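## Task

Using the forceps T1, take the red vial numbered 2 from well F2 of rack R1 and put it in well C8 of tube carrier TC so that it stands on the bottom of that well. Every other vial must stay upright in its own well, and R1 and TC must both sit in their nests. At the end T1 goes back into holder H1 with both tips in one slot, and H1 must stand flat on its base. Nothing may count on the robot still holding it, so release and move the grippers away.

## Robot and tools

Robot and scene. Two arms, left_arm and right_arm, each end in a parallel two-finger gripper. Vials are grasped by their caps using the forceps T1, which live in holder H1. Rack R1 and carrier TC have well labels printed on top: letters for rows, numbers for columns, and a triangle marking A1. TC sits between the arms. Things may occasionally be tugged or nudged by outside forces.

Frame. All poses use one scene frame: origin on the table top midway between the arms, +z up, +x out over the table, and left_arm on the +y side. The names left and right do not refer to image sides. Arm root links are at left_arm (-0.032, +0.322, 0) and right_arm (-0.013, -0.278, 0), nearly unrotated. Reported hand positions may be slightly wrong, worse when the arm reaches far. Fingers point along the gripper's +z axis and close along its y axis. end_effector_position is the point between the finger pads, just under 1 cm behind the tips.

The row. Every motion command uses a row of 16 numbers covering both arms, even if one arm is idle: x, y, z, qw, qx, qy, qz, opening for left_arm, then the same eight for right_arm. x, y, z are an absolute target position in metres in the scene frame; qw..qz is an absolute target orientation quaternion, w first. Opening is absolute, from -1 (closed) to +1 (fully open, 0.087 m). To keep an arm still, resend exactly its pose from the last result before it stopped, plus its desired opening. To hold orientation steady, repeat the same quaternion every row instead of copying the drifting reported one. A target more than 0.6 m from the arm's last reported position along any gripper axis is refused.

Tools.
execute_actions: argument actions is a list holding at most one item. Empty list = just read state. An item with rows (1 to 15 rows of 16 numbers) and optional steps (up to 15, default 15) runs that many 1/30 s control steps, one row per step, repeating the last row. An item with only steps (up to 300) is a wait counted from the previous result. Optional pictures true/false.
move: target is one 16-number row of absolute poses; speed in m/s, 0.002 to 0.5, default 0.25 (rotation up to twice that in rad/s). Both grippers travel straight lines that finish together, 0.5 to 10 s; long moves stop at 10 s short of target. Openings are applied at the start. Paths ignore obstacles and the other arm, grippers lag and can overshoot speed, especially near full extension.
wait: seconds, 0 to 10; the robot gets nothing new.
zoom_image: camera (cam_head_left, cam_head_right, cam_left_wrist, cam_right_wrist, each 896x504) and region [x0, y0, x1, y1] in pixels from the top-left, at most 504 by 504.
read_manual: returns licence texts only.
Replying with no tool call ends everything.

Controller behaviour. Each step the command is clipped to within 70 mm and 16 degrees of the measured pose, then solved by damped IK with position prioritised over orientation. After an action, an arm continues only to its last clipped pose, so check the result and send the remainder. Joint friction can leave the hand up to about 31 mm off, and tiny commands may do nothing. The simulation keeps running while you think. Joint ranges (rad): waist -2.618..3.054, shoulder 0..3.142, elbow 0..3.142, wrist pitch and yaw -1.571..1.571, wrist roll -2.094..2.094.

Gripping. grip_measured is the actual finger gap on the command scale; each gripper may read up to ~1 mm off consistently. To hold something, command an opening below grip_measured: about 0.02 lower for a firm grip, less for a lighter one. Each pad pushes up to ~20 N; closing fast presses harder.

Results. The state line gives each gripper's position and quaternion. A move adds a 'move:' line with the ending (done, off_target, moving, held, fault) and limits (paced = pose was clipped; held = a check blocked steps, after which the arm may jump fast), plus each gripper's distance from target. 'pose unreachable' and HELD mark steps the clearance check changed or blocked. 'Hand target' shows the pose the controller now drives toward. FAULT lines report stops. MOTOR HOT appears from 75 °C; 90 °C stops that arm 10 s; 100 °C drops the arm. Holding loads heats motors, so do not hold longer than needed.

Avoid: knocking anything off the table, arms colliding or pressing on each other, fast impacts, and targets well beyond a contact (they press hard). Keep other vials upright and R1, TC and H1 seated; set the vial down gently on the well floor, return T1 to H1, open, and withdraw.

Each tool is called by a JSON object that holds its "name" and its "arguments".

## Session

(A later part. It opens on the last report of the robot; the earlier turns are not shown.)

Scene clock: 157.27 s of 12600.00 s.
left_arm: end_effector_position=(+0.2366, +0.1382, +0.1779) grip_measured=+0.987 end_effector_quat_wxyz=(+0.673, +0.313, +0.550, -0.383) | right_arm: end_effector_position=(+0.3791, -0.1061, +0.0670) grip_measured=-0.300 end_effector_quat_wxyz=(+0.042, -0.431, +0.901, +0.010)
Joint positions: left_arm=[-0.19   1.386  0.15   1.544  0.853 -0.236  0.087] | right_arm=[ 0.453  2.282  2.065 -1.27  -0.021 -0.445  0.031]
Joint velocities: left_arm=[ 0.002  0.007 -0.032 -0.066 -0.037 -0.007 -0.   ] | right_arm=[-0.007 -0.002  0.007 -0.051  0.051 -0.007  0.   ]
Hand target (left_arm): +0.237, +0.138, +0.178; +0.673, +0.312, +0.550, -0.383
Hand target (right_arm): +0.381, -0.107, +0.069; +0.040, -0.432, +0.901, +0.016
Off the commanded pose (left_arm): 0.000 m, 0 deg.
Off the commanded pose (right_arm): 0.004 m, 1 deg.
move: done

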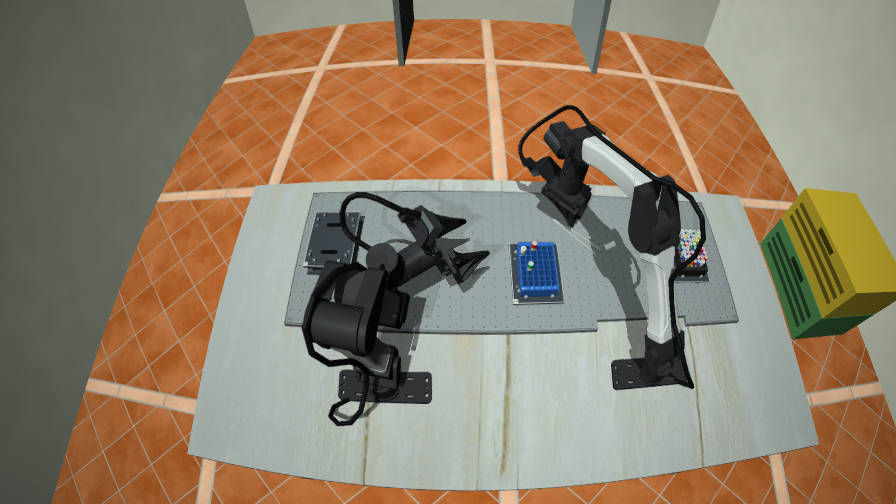

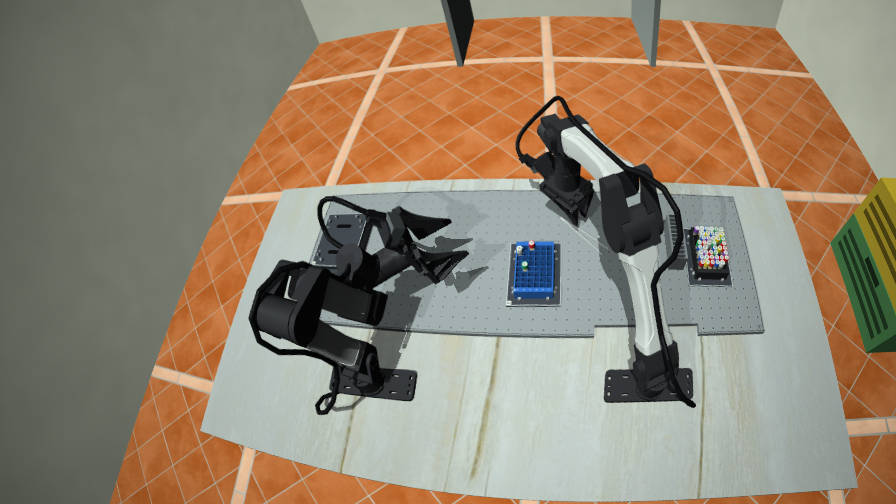

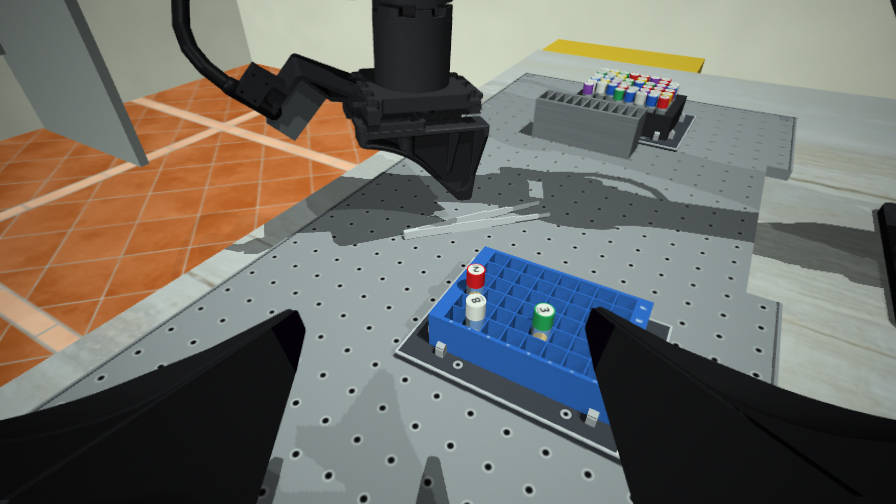

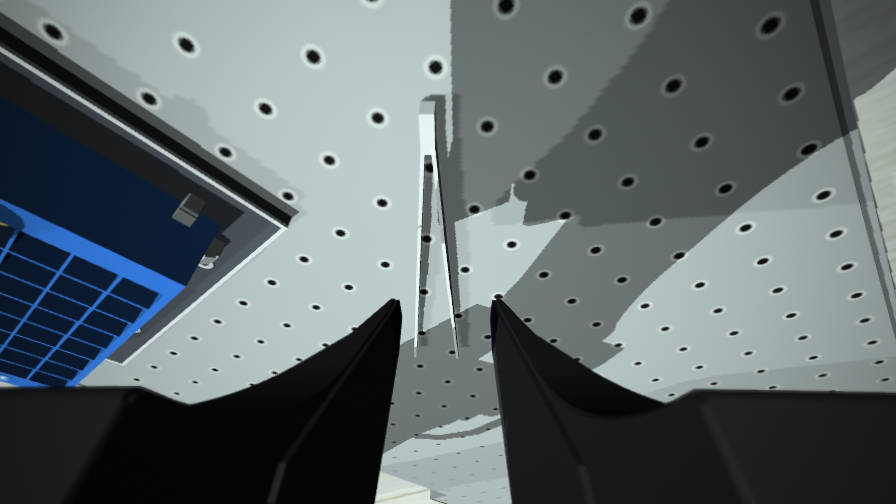

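{"name": "move", "arguments": {"target": [0.2368,0.1383,0.1779,0.673,0.312,0.550,-0.383,1,0.373,-0.100,0.026,0.040,-0.430,0.902,0.019,-0.3], "speed": 0.03}}

{"name": "zoom_image", "arguments": {"camera": "cam_left_wrist", "region": [390, 150, 560, 270]}}

Scene clock: 160.03 s of 12600.00 s.
left_arm: end_effector_position=(+0.2366, +0.1382, +0.1779) grip_measured=+0.987 end_effector_quat_wxyz=(+0.673, +0.313, +0.550, -0.383) | right_arm: end_effector_position=(+0.3777, -0.1054, +0.0328) grip_measured=-0.300 end_effector_quat_wxyz=(+0.043, -0.428, +0.903, +0.013)
Joint positions: left_arm=[-0.19   1.386  0.15   1.544  0.853 -0.236  0.087] | right_arm=[ 0.453  2.282  1.929 -1.132 -0.026 -0.438  0.031]
Joint velocities: left_arm=[ 0.012  0.012 -0.017 -0.007  0.037 -0.022 -0.   ] | right_arm=[-0.007  0.002  0.002  0.066 -0.037 -0.066  0.   ]
Hand target (left_arm): +0.237, +0.138, +0.178; +0.673, +0.312, +0.550, -0.383
Hand target (right_arm): +0.373, -0.100, +0.026; +0.040, -0.430, +0.902, +0.019
Off the commanded pose (left_arm): 0.000 m, 0 deg.
Off the commanded pose (right_arm): 0.010 m, 1 deg.
move: done

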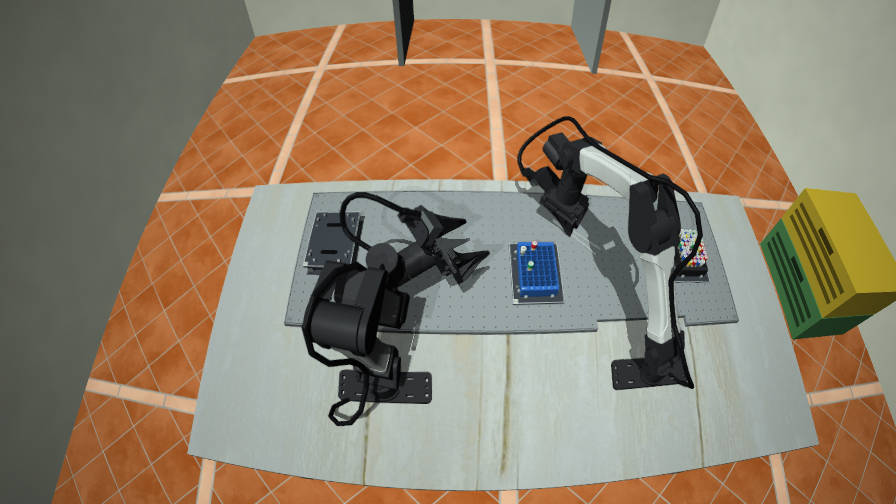

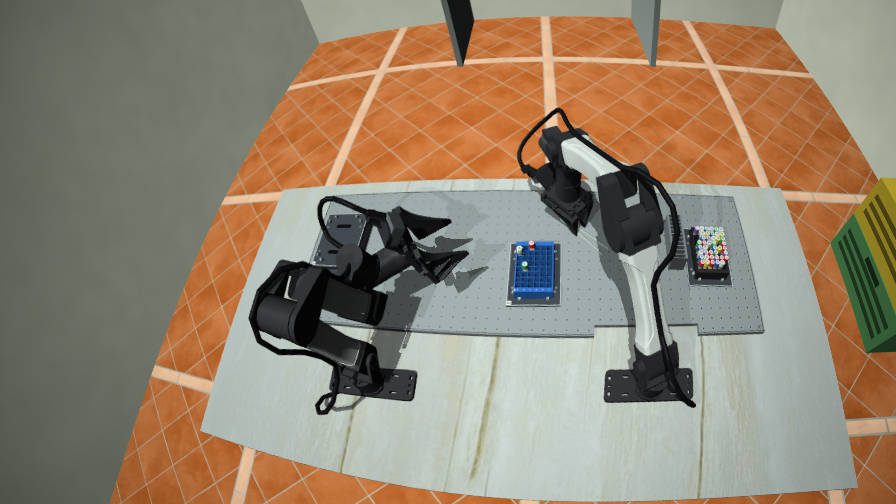

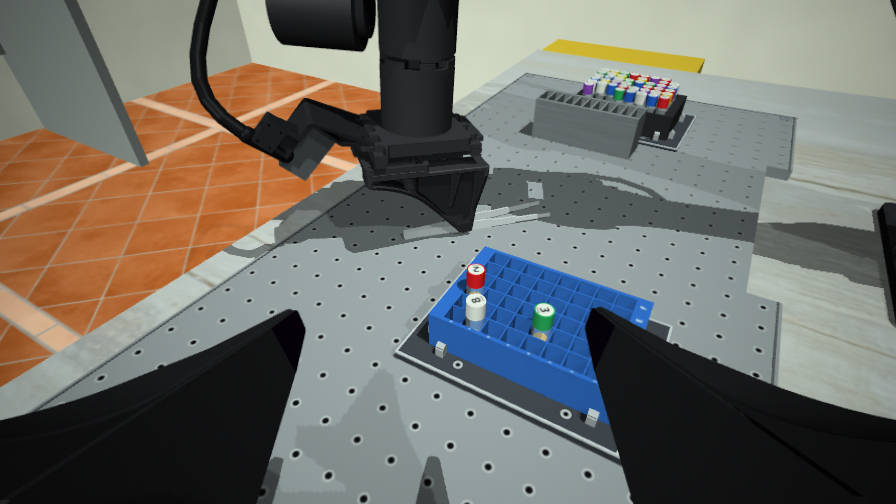

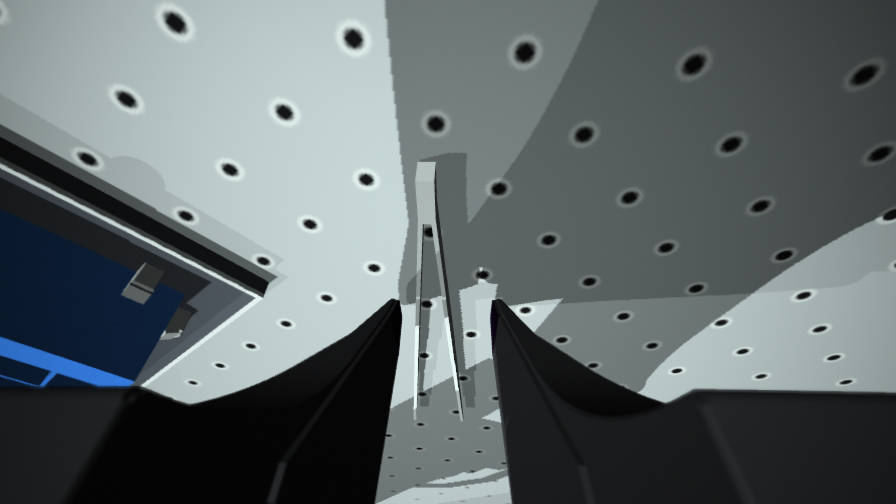

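Region (390, 150, 560, 270) of cam_left_wrist's 896x504 image, scaled by 2.965, with more detail than that image has; it fills the top 356 rows of this view, and the rest is white.

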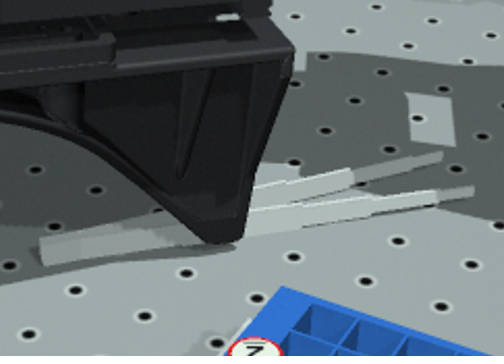

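{"name": "move", "arguments": {"target": [0.2368,0.1383,0.1779,0.673,0.312,0.550,-0.383,1,0.3777,-0.1054,0.016,0.040,-0.430,0.902,0.019,-0.3], "speed": 0.02}}

Scene clock: 163.83 s of 12600.00 s.
left_arm: end_effector_position=(+0.2366, +0.1382, +0.1779) grip_measured=+0.987 end_effector_quat_wxyz=(+0.673, +0.313, +0.550, -0.383) | right_arm: end_effector_position=(+0.3799, -0.1044, +0.0286) grip_measured=-0.300 end_effector_quat_wxyz=(+0.049, -0.428, +0.902, +0.013)
Joint positions: left_arm=[-0.19   1.386  0.15   1.544  0.853 -0.236  0.087] | right_arm=[ 0.453  2.282  1.913 -1.104 -0.026 -0.439  0.031]
Joint velocities: left_arm=[-0.007  0.007 -0.012 -0.007  0.007 -0.051  0.001] | right_arm=[-0.007 -0.017  0.002  0.007  0.081 -0.007 -0.001]
Hand target (left_arm): +0.237, +0.138, +0.178; +0.673, +0.312, +0.550, -0.383
Hand target (right_arm): +0.378, -0.105, +0.016; +0.040, -0.430, +0.902, +0.019
Off the commanded pose (left_arm): 0.000 m, 0 deg.
Off the commanded pose (right_arm): 0.013 m, 1 deg.
move: off_target (right_arm)

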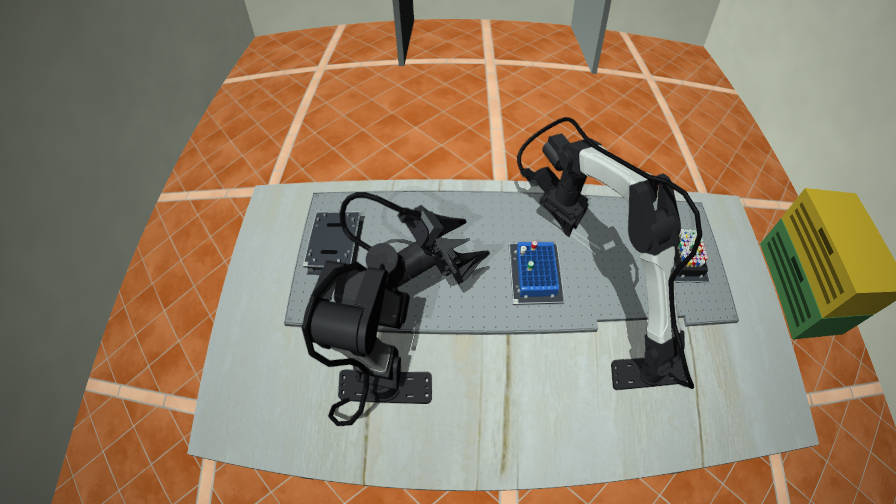

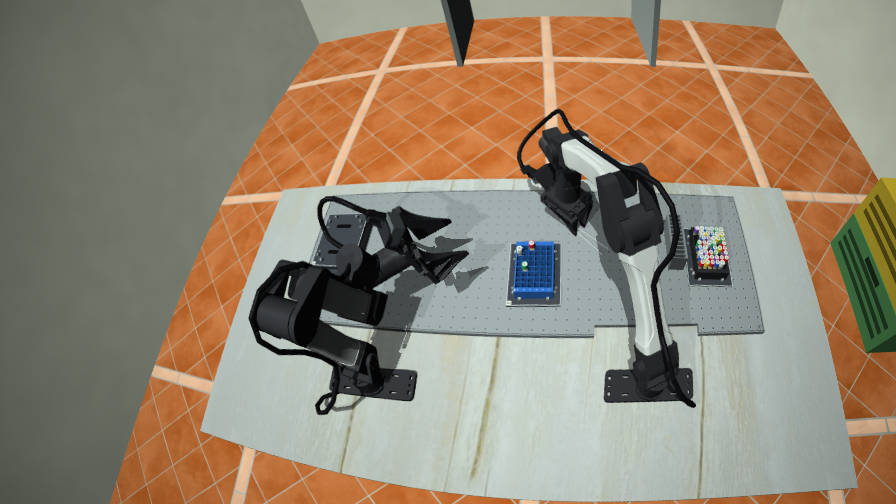

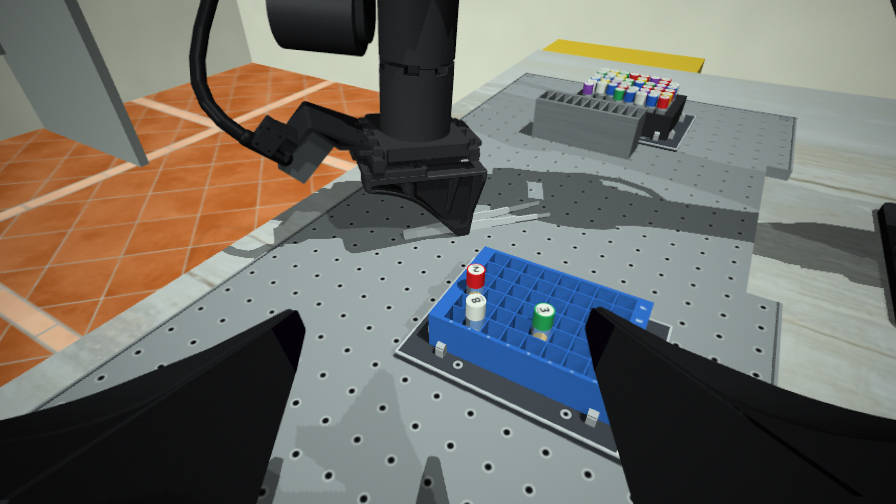

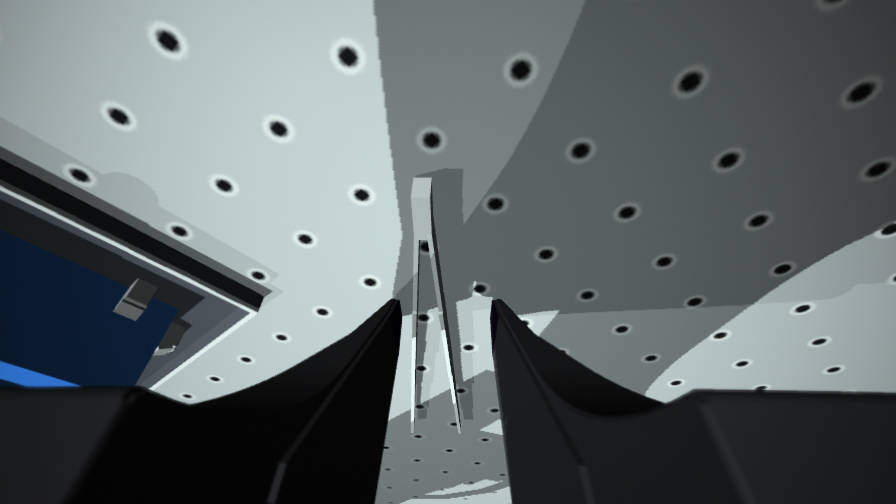

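Likely touching the plate. Close.

{"name": "execute_actions", "arguments": {"actions": [{"rows":[[0.2368,0.1383,0.1779,0.673,0.312,0.550,-0.383,1,0.379,-0.1050,0.024,0.040,-0.430,0.902,0.019,-0.35],[0.2368,0.1383,0.1779,0.673,0.312,0.550,-0.383,1,0.379,-0.1050,0.024,0.040,-0.430,0.902,0.019,-0.4],[0.2368,0.1383,0.1779,0.673,0.312,0.550,-0.383,1,0.379,-0.1050,0.024,0.040,-0.430,0.902,0.019,-0.45],[0.2368,0.1383,0.1779,0.673,0.312,0.550,-0.383,1,0.379,-0.1050,0.024,0.040,-0.430,0.902,0.019,-0.5],[0.2368,0.1383,0.1779,0.673,0.312,0.550,-0.383,1,0.379,-0.1050,0.024,0.040,-0.430,0.902,0.019,-0.54],[0.2368,0.1383,0.1779,0.673,0.312,0.550,-0.383,1,0.379,-0.1050,0.024,0.040,-0.430,0.902,0.019,-0.58],[0.2368,0.1383,0.1779,0.673,0.312,0.550,-0.383,1,0.379,-0.1050,0.024,0.040,-0.430,0.902,0.019,-0.62],[0.2368,0.1383,0.1779,0.673,0.312,0.550,-0.383,1,0.379,-0.1050,0.024,0.040,-0.430,0.902,0.019,-0.66],[0.2368,0.1383,0.1779,0.673,0.312,0.550,-0.383,1,0.379,-0.1050,0.024,0.040,-0.430,0.902,0.019,-0.69],[0.2368,0.1383,0.1779,0.673,0.312,0.550,-0.383,1,0.379,-0.1050,0.024,0.040,-0.430,0.902,0.019,-0.72],[0.2368,0.1383,0.1779,0.673,0.312,0.550,-0.383,1,0.379,-0.1050,0.024,0.040,-0.430,0.902,0.019,-0.75],[0.2368,0.1383,0.1779,0.673,0.312,0.550,-0.383,1,0.379,-0.1050,0.024,0.040,-0.430,0.902,0.019,-0.78],[0.2368,0.1383,0.1779,0.673,0.312,0.550,-0.383,1,0.379,-0.1050,0.024,0.040,-0.430,0.902,0.019,-0.81],[0.2368,0.1383,0.1779,0.673,0.312,0.550,-0.383,1,0.379,-0.1050,0.024,0.040,-0.430,0.902,0.019,-0.84],[0.2368,0.1383,0.1779,0.673,0.312,0.550,-0.383,1,0.379,-0.1050,0.024,0.040,-0.430,0.902,0.019,-0.86]]}], "pictures": false}}

{"name": "move", "arguments": {"target": [0.2368,0.1383,0.1779,0.673,0.312,0.550,-0.383,1,0.379,-0.1050,0.08,0.040,-0.430,0.902,0.019,-0.87], "speed": 0.03}}

Scene clock: 167.20 s of 12600.00 s.
left_arm: end_effector_position=(+0.2366, +0.1382, +0.1779) grip_measured=+0.987 end_effector_quat_wxyz=(+0.673, +0.313, +0.550, -0.383) | right_arm: end_effector_position=(+0.3799, -0.1044, +0.0286) grip_measured=-0.848 end_effector_quat_wxyz=(+0.049, -0.429, +0.902, +0.013)
Joint positions: left_arm=[-0.19   1.386  0.15   1.544  0.853 -0.236  0.087] | right_arm=[ 0.453  2.282  1.913 -1.104 -0.026 -0.441  0.007]
Joint velocities: left_arm=[-0.007 -0.017  0.007 -0.022 -0.051  0.051  0.   ] | right_arm=[ 0.007  0.007  0.002 -0.081 -0.022  0.037 -0.02 ]
Hand target (left_arm): +0.237, +0.138, +0.178; +0.673, +0.312, +0.550, -0.383
Hand target (right_arm): +0.379, -0.105, +0.024; +0.040, -0.430, +0.902, +0.019
Off the commanded pose (left_arm): 0.000 m, 0 deg.
Off the commanded pose (right_arm): 0.005 m, 1 deg.
Steps of this call (steps 1 to 86: nothing new was sent; steps 87 to 101: all 15 steps of this action). Readings (end_effector_position):
87: left_arm (+0.2366, +0.1382, +0.1779) | right_arm (+0.3799, -0.1044, +0.0286)
88: left_arm (+0.2366, +0.1382, +0.1779) | right_arm (+0.3799, -0.1044, +0.0286)
90: left_arm (+0.2366, +0.1382, +0.1779) | right_arm (+0.3799, -0.1044, +0.0286)
94: left_arm (+0.2366, +0.1382, +0.1779) | right_arm (+0.3799, -0.1044, +0.0286)
101: the state above

Scene clock: 169.57 s of 12600.00 s.
left_arm: end_effector_position=(+0.2366, +0.1382, +0.1779) grip_measured=+0.987 end_effector_quat_wxyz=(+0.673, +0.313, +0.550, -0.383) | right_arm: end_effector_position=(+0.3766, -0.1059, +0.0750) grip_measured=-0.869 end_effector_quat_wxyz=(+0.038, -0.430, +0.902, +0.014)
Joint positions: left_arm=[-0.19   1.386  0.15   1.544  0.853 -0.236  0.087] | right_arm=[ 0.453  2.282  2.096 -1.309 -0.027 -0.441  0.006]
Joint velocities: left_arm=[ 0.002  0.002  0.007 -0.037 -0.037  0.022 -0.001] | right_arm=[-0.012  0.007  0.017 -0.037 -0.037 -0.066 -0.001]
Hand target (left_arm): +0.237, +0.138, +0.178; +0.673, +0.312, +0.550, -0.383
Hand target (right_arm): +0.378, -0.105, +0.080; +0.040, -0.430, +0.902, +0.019
Off the commanded pose (left_arm): 0.000 m, 0 deg.
Off the commanded pose (right_arm): 0.006 m, 1 deg.
move: done

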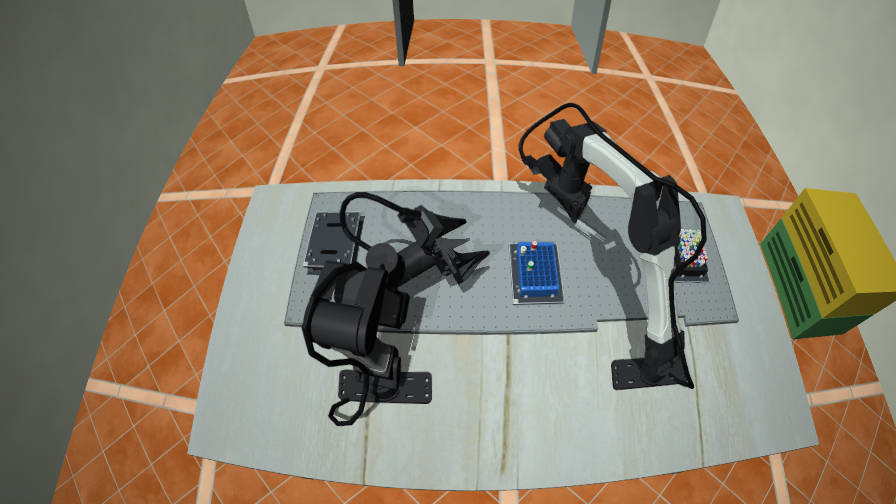

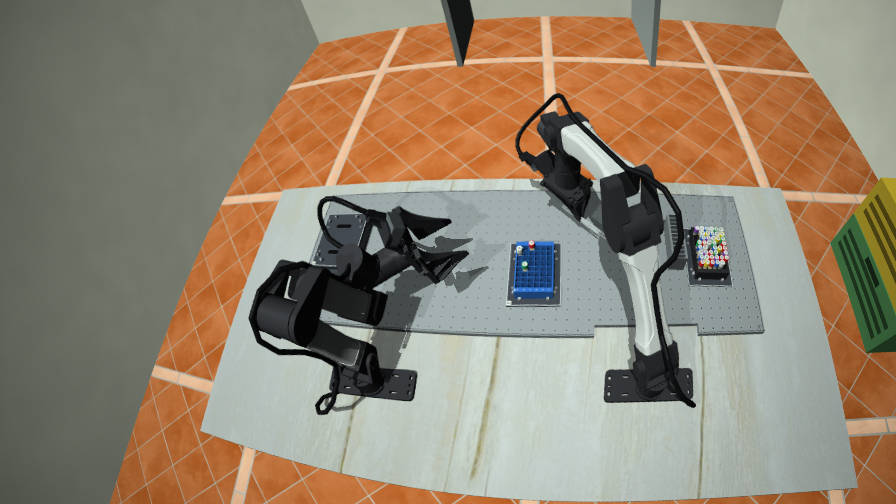

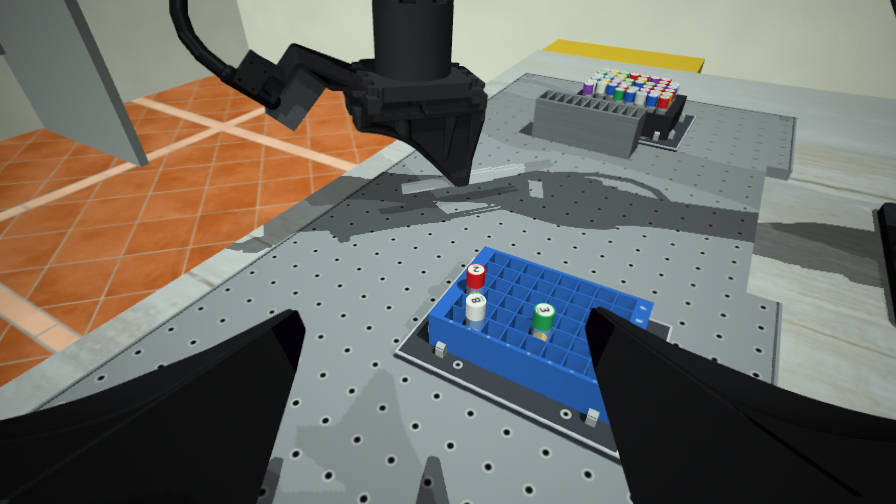

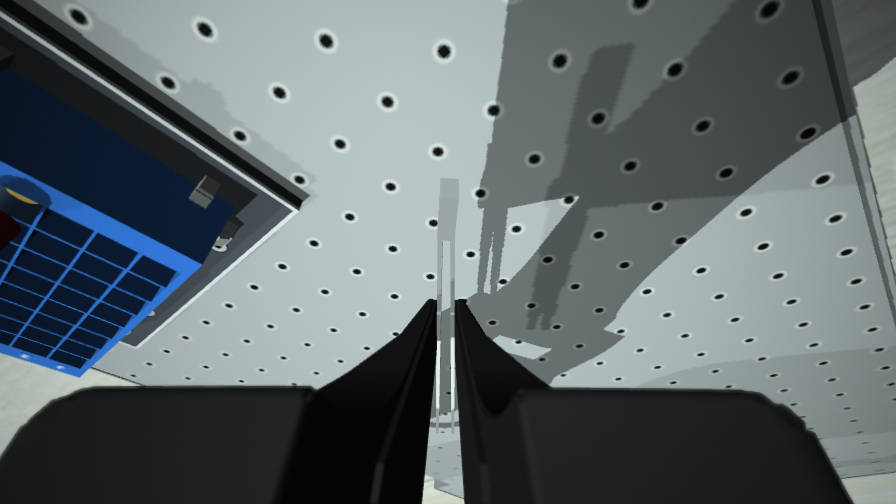

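{"name": "move", "arguments": {"target": [0.2368,0.1383,0.1779,0.673,0.312,0.550,-0.383,1,0.38,-0.22,0.21,0.737,0,0.676,0,-0.875], "speed": 0.12}}

{"name": "move", "arguments": {"target": [0.3293,-0.1157,0.1895,0.579,0.384,0.429,-0.577,1,0.34,-0.36,0.185,0.737,0,0.676,0,-0.875], "speed": 0.08}}

Scene clock: 178.43 s of 12600.00 s.
left_arm: end_effector_position=(+0.2366, +0.1382, +0.1779) grip_measured=+0.987 end_effector_quat_wxyz=(+0.673, +0.313, +0.550, -0.383) | right_arm: end_effector_position=(+0.3775, -0.2159, +0.2208) grip_measured=-0.874 end_effector_quat_wxyz=(+0.736, -0.003, +0.677, -0.003)
Joint positions: left_arm=[-0.19   1.386  0.15   1.544  0.853 -0.236  0.087] | right_arm=[ 0.293  1.202  0.472  0.817  0.285 -0.034  0.005]
Joint velocities: left_arm=[ 0.002  0.012  0.022 -0.081  0.037 -0.022  0.   ] | right_arm=[-0.002 -0.007 -0.002 -0.007 -0.022  0.037 -0.   ]
Hand target (left_arm): +0.237, +0.138, +0.178; +0.673, +0.312, +0.550, -0.383
Hand target (right_arm): +0.377, -0.222, +0.214; +0.735, +0.007, +0.678, -0.009
Off the commanded pose (left_arm): 0.000 m, 0 deg.
Off the commanded pose (right_arm): 0.012 m, 1 deg.
move: off_target (right_arm)

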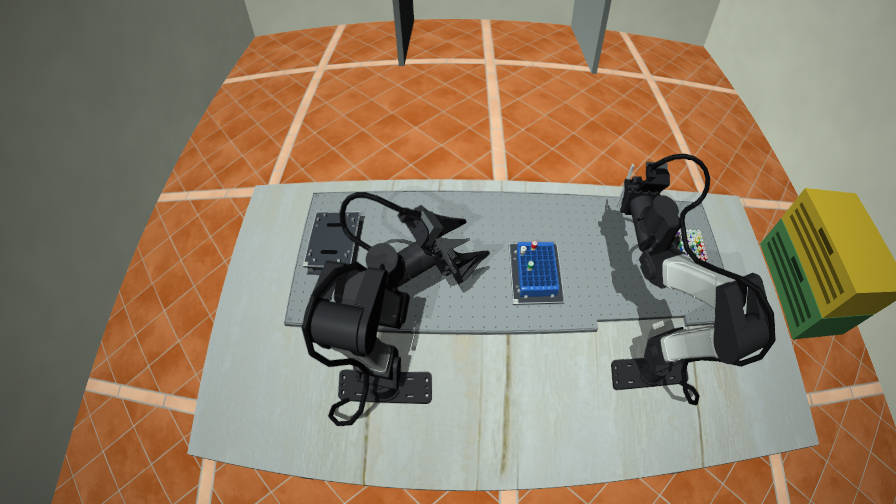

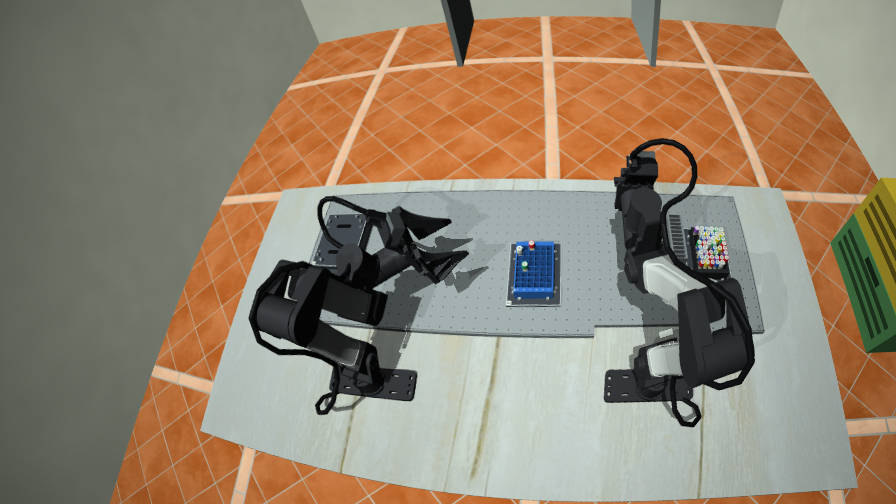

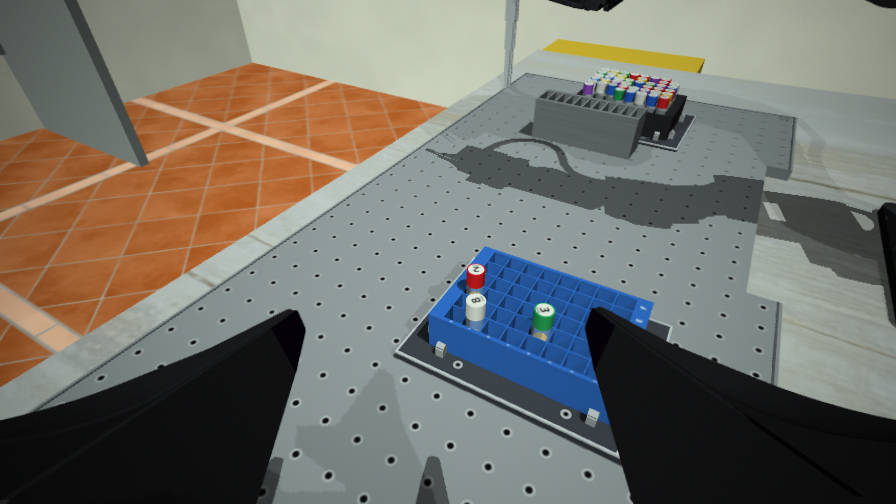

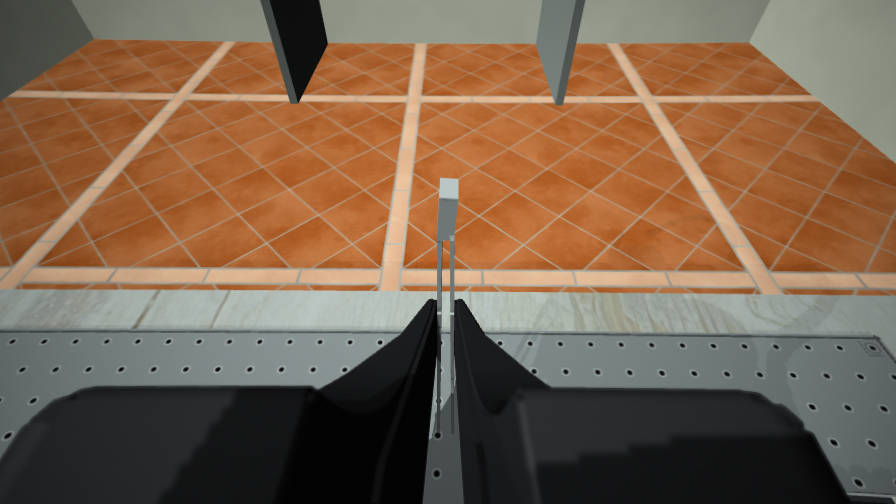

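Scene clock: 182.30 s of 12600.00 s.
left_arm: end_effector_position=(+0.3287, -0.1112, +0.1850) grip_measured=+0.987 end_effector_quat_wxyz=(+0.579, +0.378, +0.438, -0.574) | right_arm: end_effector_position=(+0.3456, -0.3606, +0.1946) grip_measured=-0.874 end_effector_quat_wxyz=(+0.741, -0.010, +0.672, -0.011)
Joint positions: left_arm=[-0.659  2.283  1.236  1.541  0.802 -0.439  0.087] | right_arm=[-0.418  1.175  0.317  0.965 -0.423  0.014  0.005]
Joint velocities: left_arm=[ 0.002  0.007 -0.027 -0.022  0.007 -0.022 -0.001] | right_arm=[ 0.012  0.017  0.017  0.051 -0.022 -0.037 -0.001]
Hand target (left_arm): +0.328, -0.117, +0.192; +0.580, +0.382, +0.428, -0.578
Hand target (right_arm): +0.342, -0.361, +0.185; +0.736, -0.007, +0.677, -0.006
Off the commanded pose (left_arm): 0.006 m, 1 deg.
Off the commanded pose (right_arm): 0.011 m, 2 deg.
move: off_target (right_arm)

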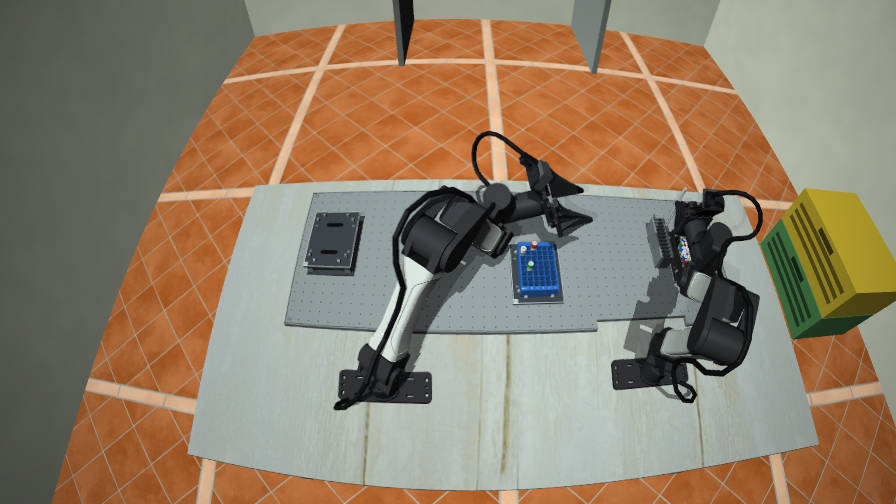

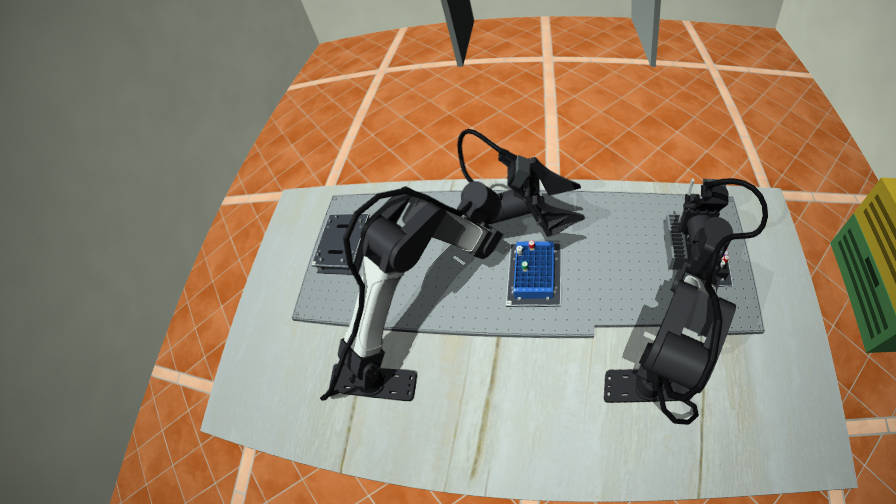

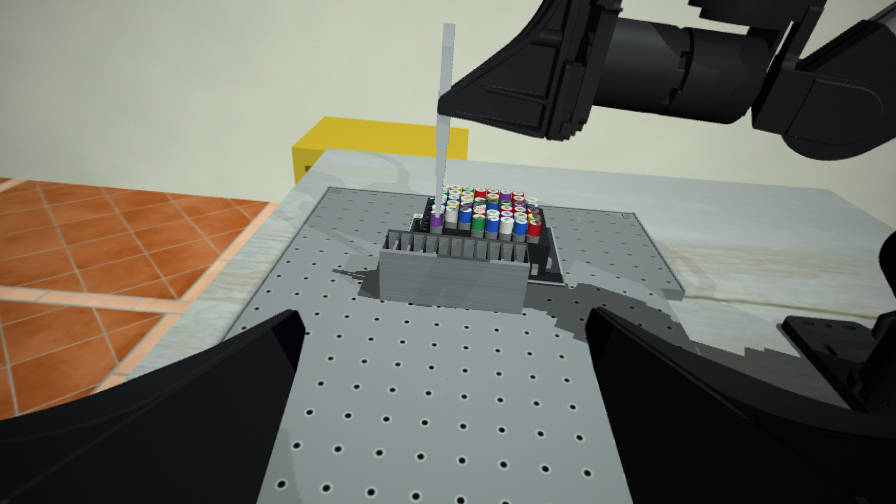

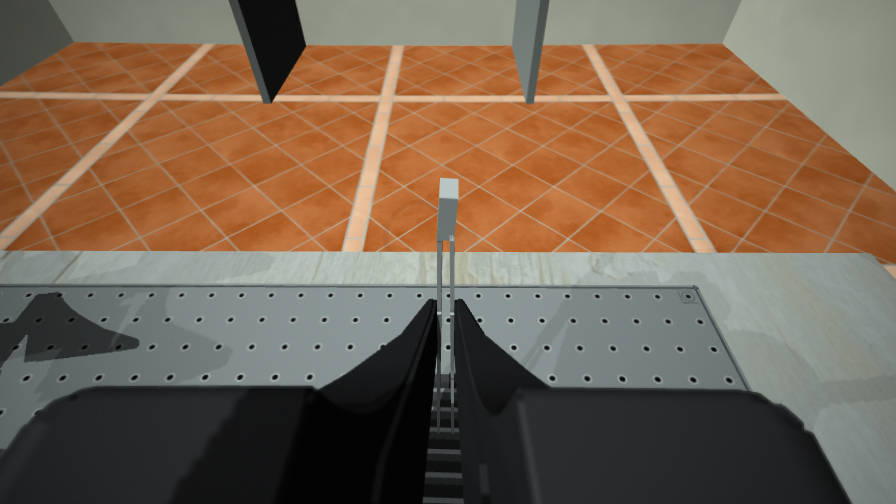

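{"name": "move", "arguments": {"target": [0.3293,-0.1157,0.1895,0.579,0.384,0.429,-0.577,1,0.344,-0.36,0.163,0.731,0,0.682,0,-0.875], "speed": 0.02}}

{"name": "zoom_image", "arguments": {"camera": "cam_left_wrist", "region": [360,120,560,320]}}

{"name": "zoom_image", "arguments": {"camera": "cam_right_wrist", "region": [380,360,520,500]}}

Scene clock: 185.40 s of 12600.00 s.
left_arm: end_effector_position=(+0.3276, -0.1113, +0.1845) grip_measured=+0.987 end_effector_quat_wxyz=(+0.577, +0.380, +0.438, -0.575) | right_arm: end_effector_position=(+0.3472, -0.3606, +0.1693) grip_measured=-0.874 end_effector_quat_wxyz=(+0.732, -0.004, +0.681, -0.003)
Joint positions: left_arm=[-0.659  2.283  1.236  1.541  0.808 -0.44   0.087] | right_arm=[-0.418  1.277  0.276  1.081 -0.425  0.023  0.005]
Joint velocities: left_arm=[-0.002 -0.012  0.007 -0.022 -0.022  0.037  0.   ] | right_arm=[-0.002 -0.007 -0.017 -0.007 -0.007  0.051 -0.001]
Hand target (left_arm): +0.329, -0.115, +0.190; +0.579, +0.384, +0.429, -0.577
Hand target (right_arm): +0.345, -0.360, +0.163; +0.731, -0.000, +0.683, -0.000
Off the commanded pose (left_arm): 0.007 m, 1 deg.
Off the commanded pose (right_arm): 0.007 m, 1 deg.
move: done

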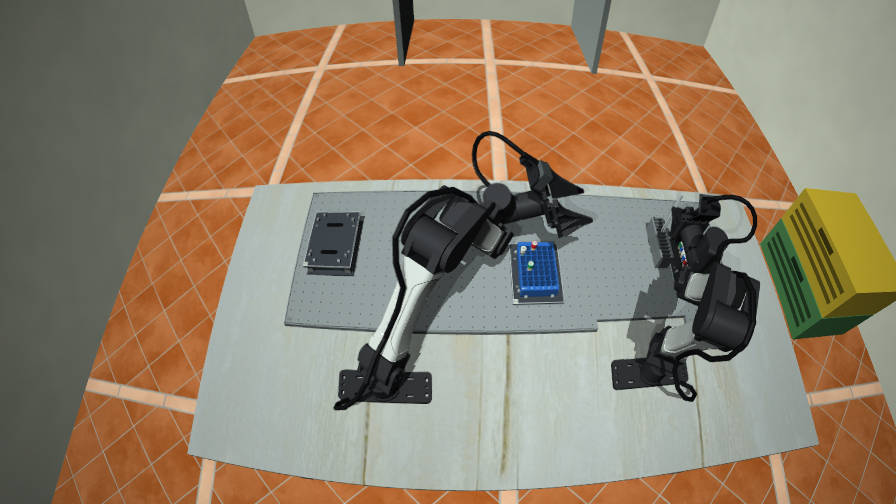

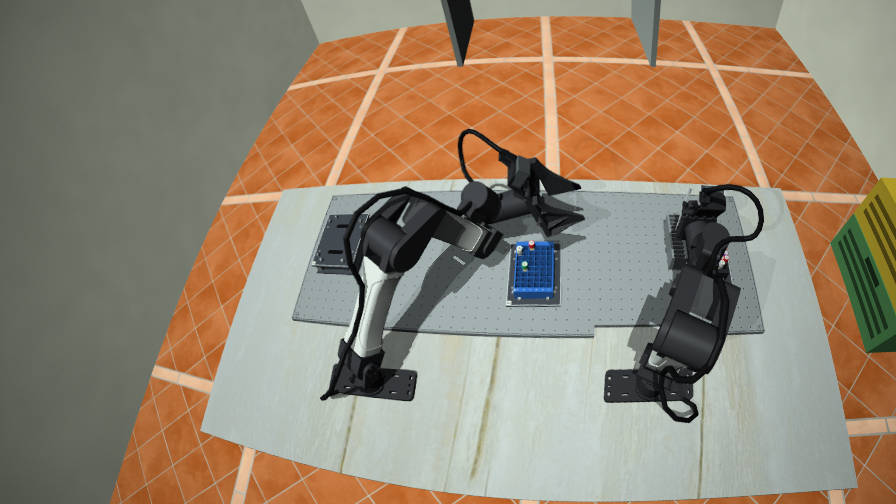

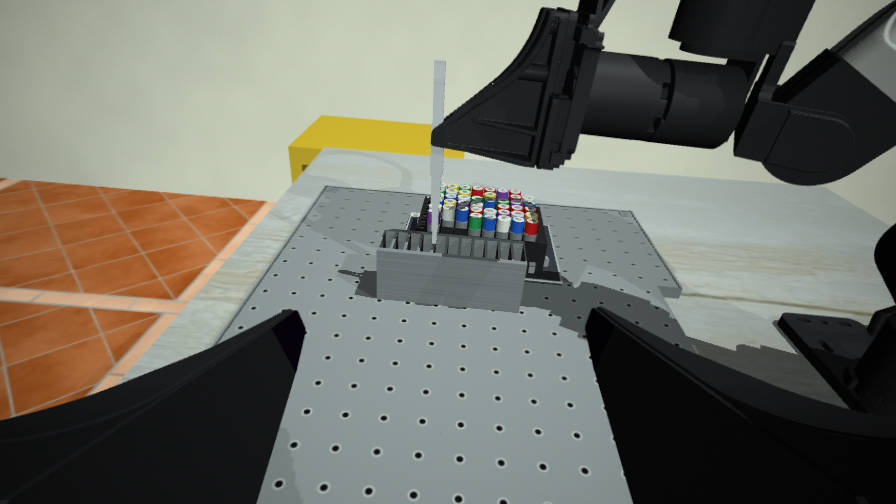

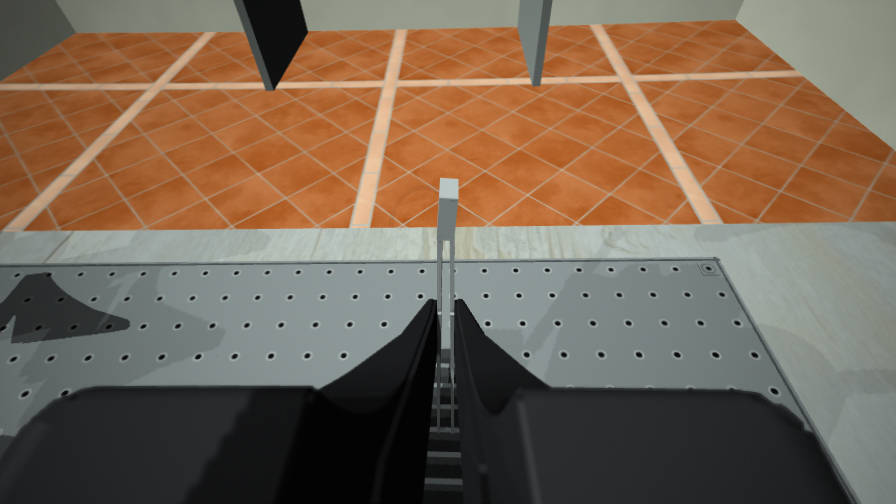

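Region (360, 120, 560, 320) of cam_left_wrist's 896x504 image, scaled by 2.520, with more detail than that image has.

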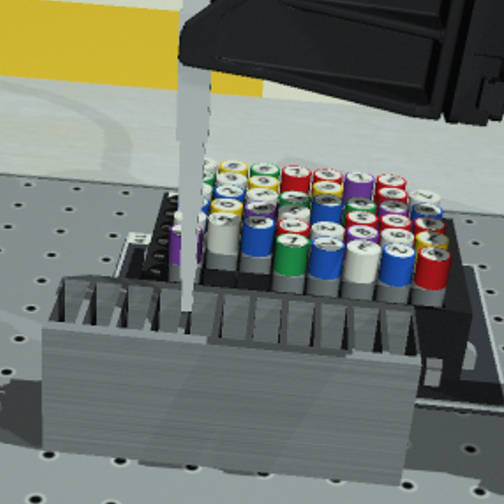

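Region (380, 360, 520, 500) of cam_right_wrist's 896x504 image, scaled by 3.600, with more detail than that image has.

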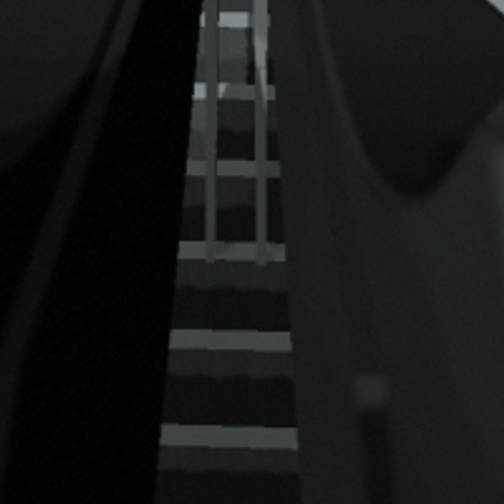

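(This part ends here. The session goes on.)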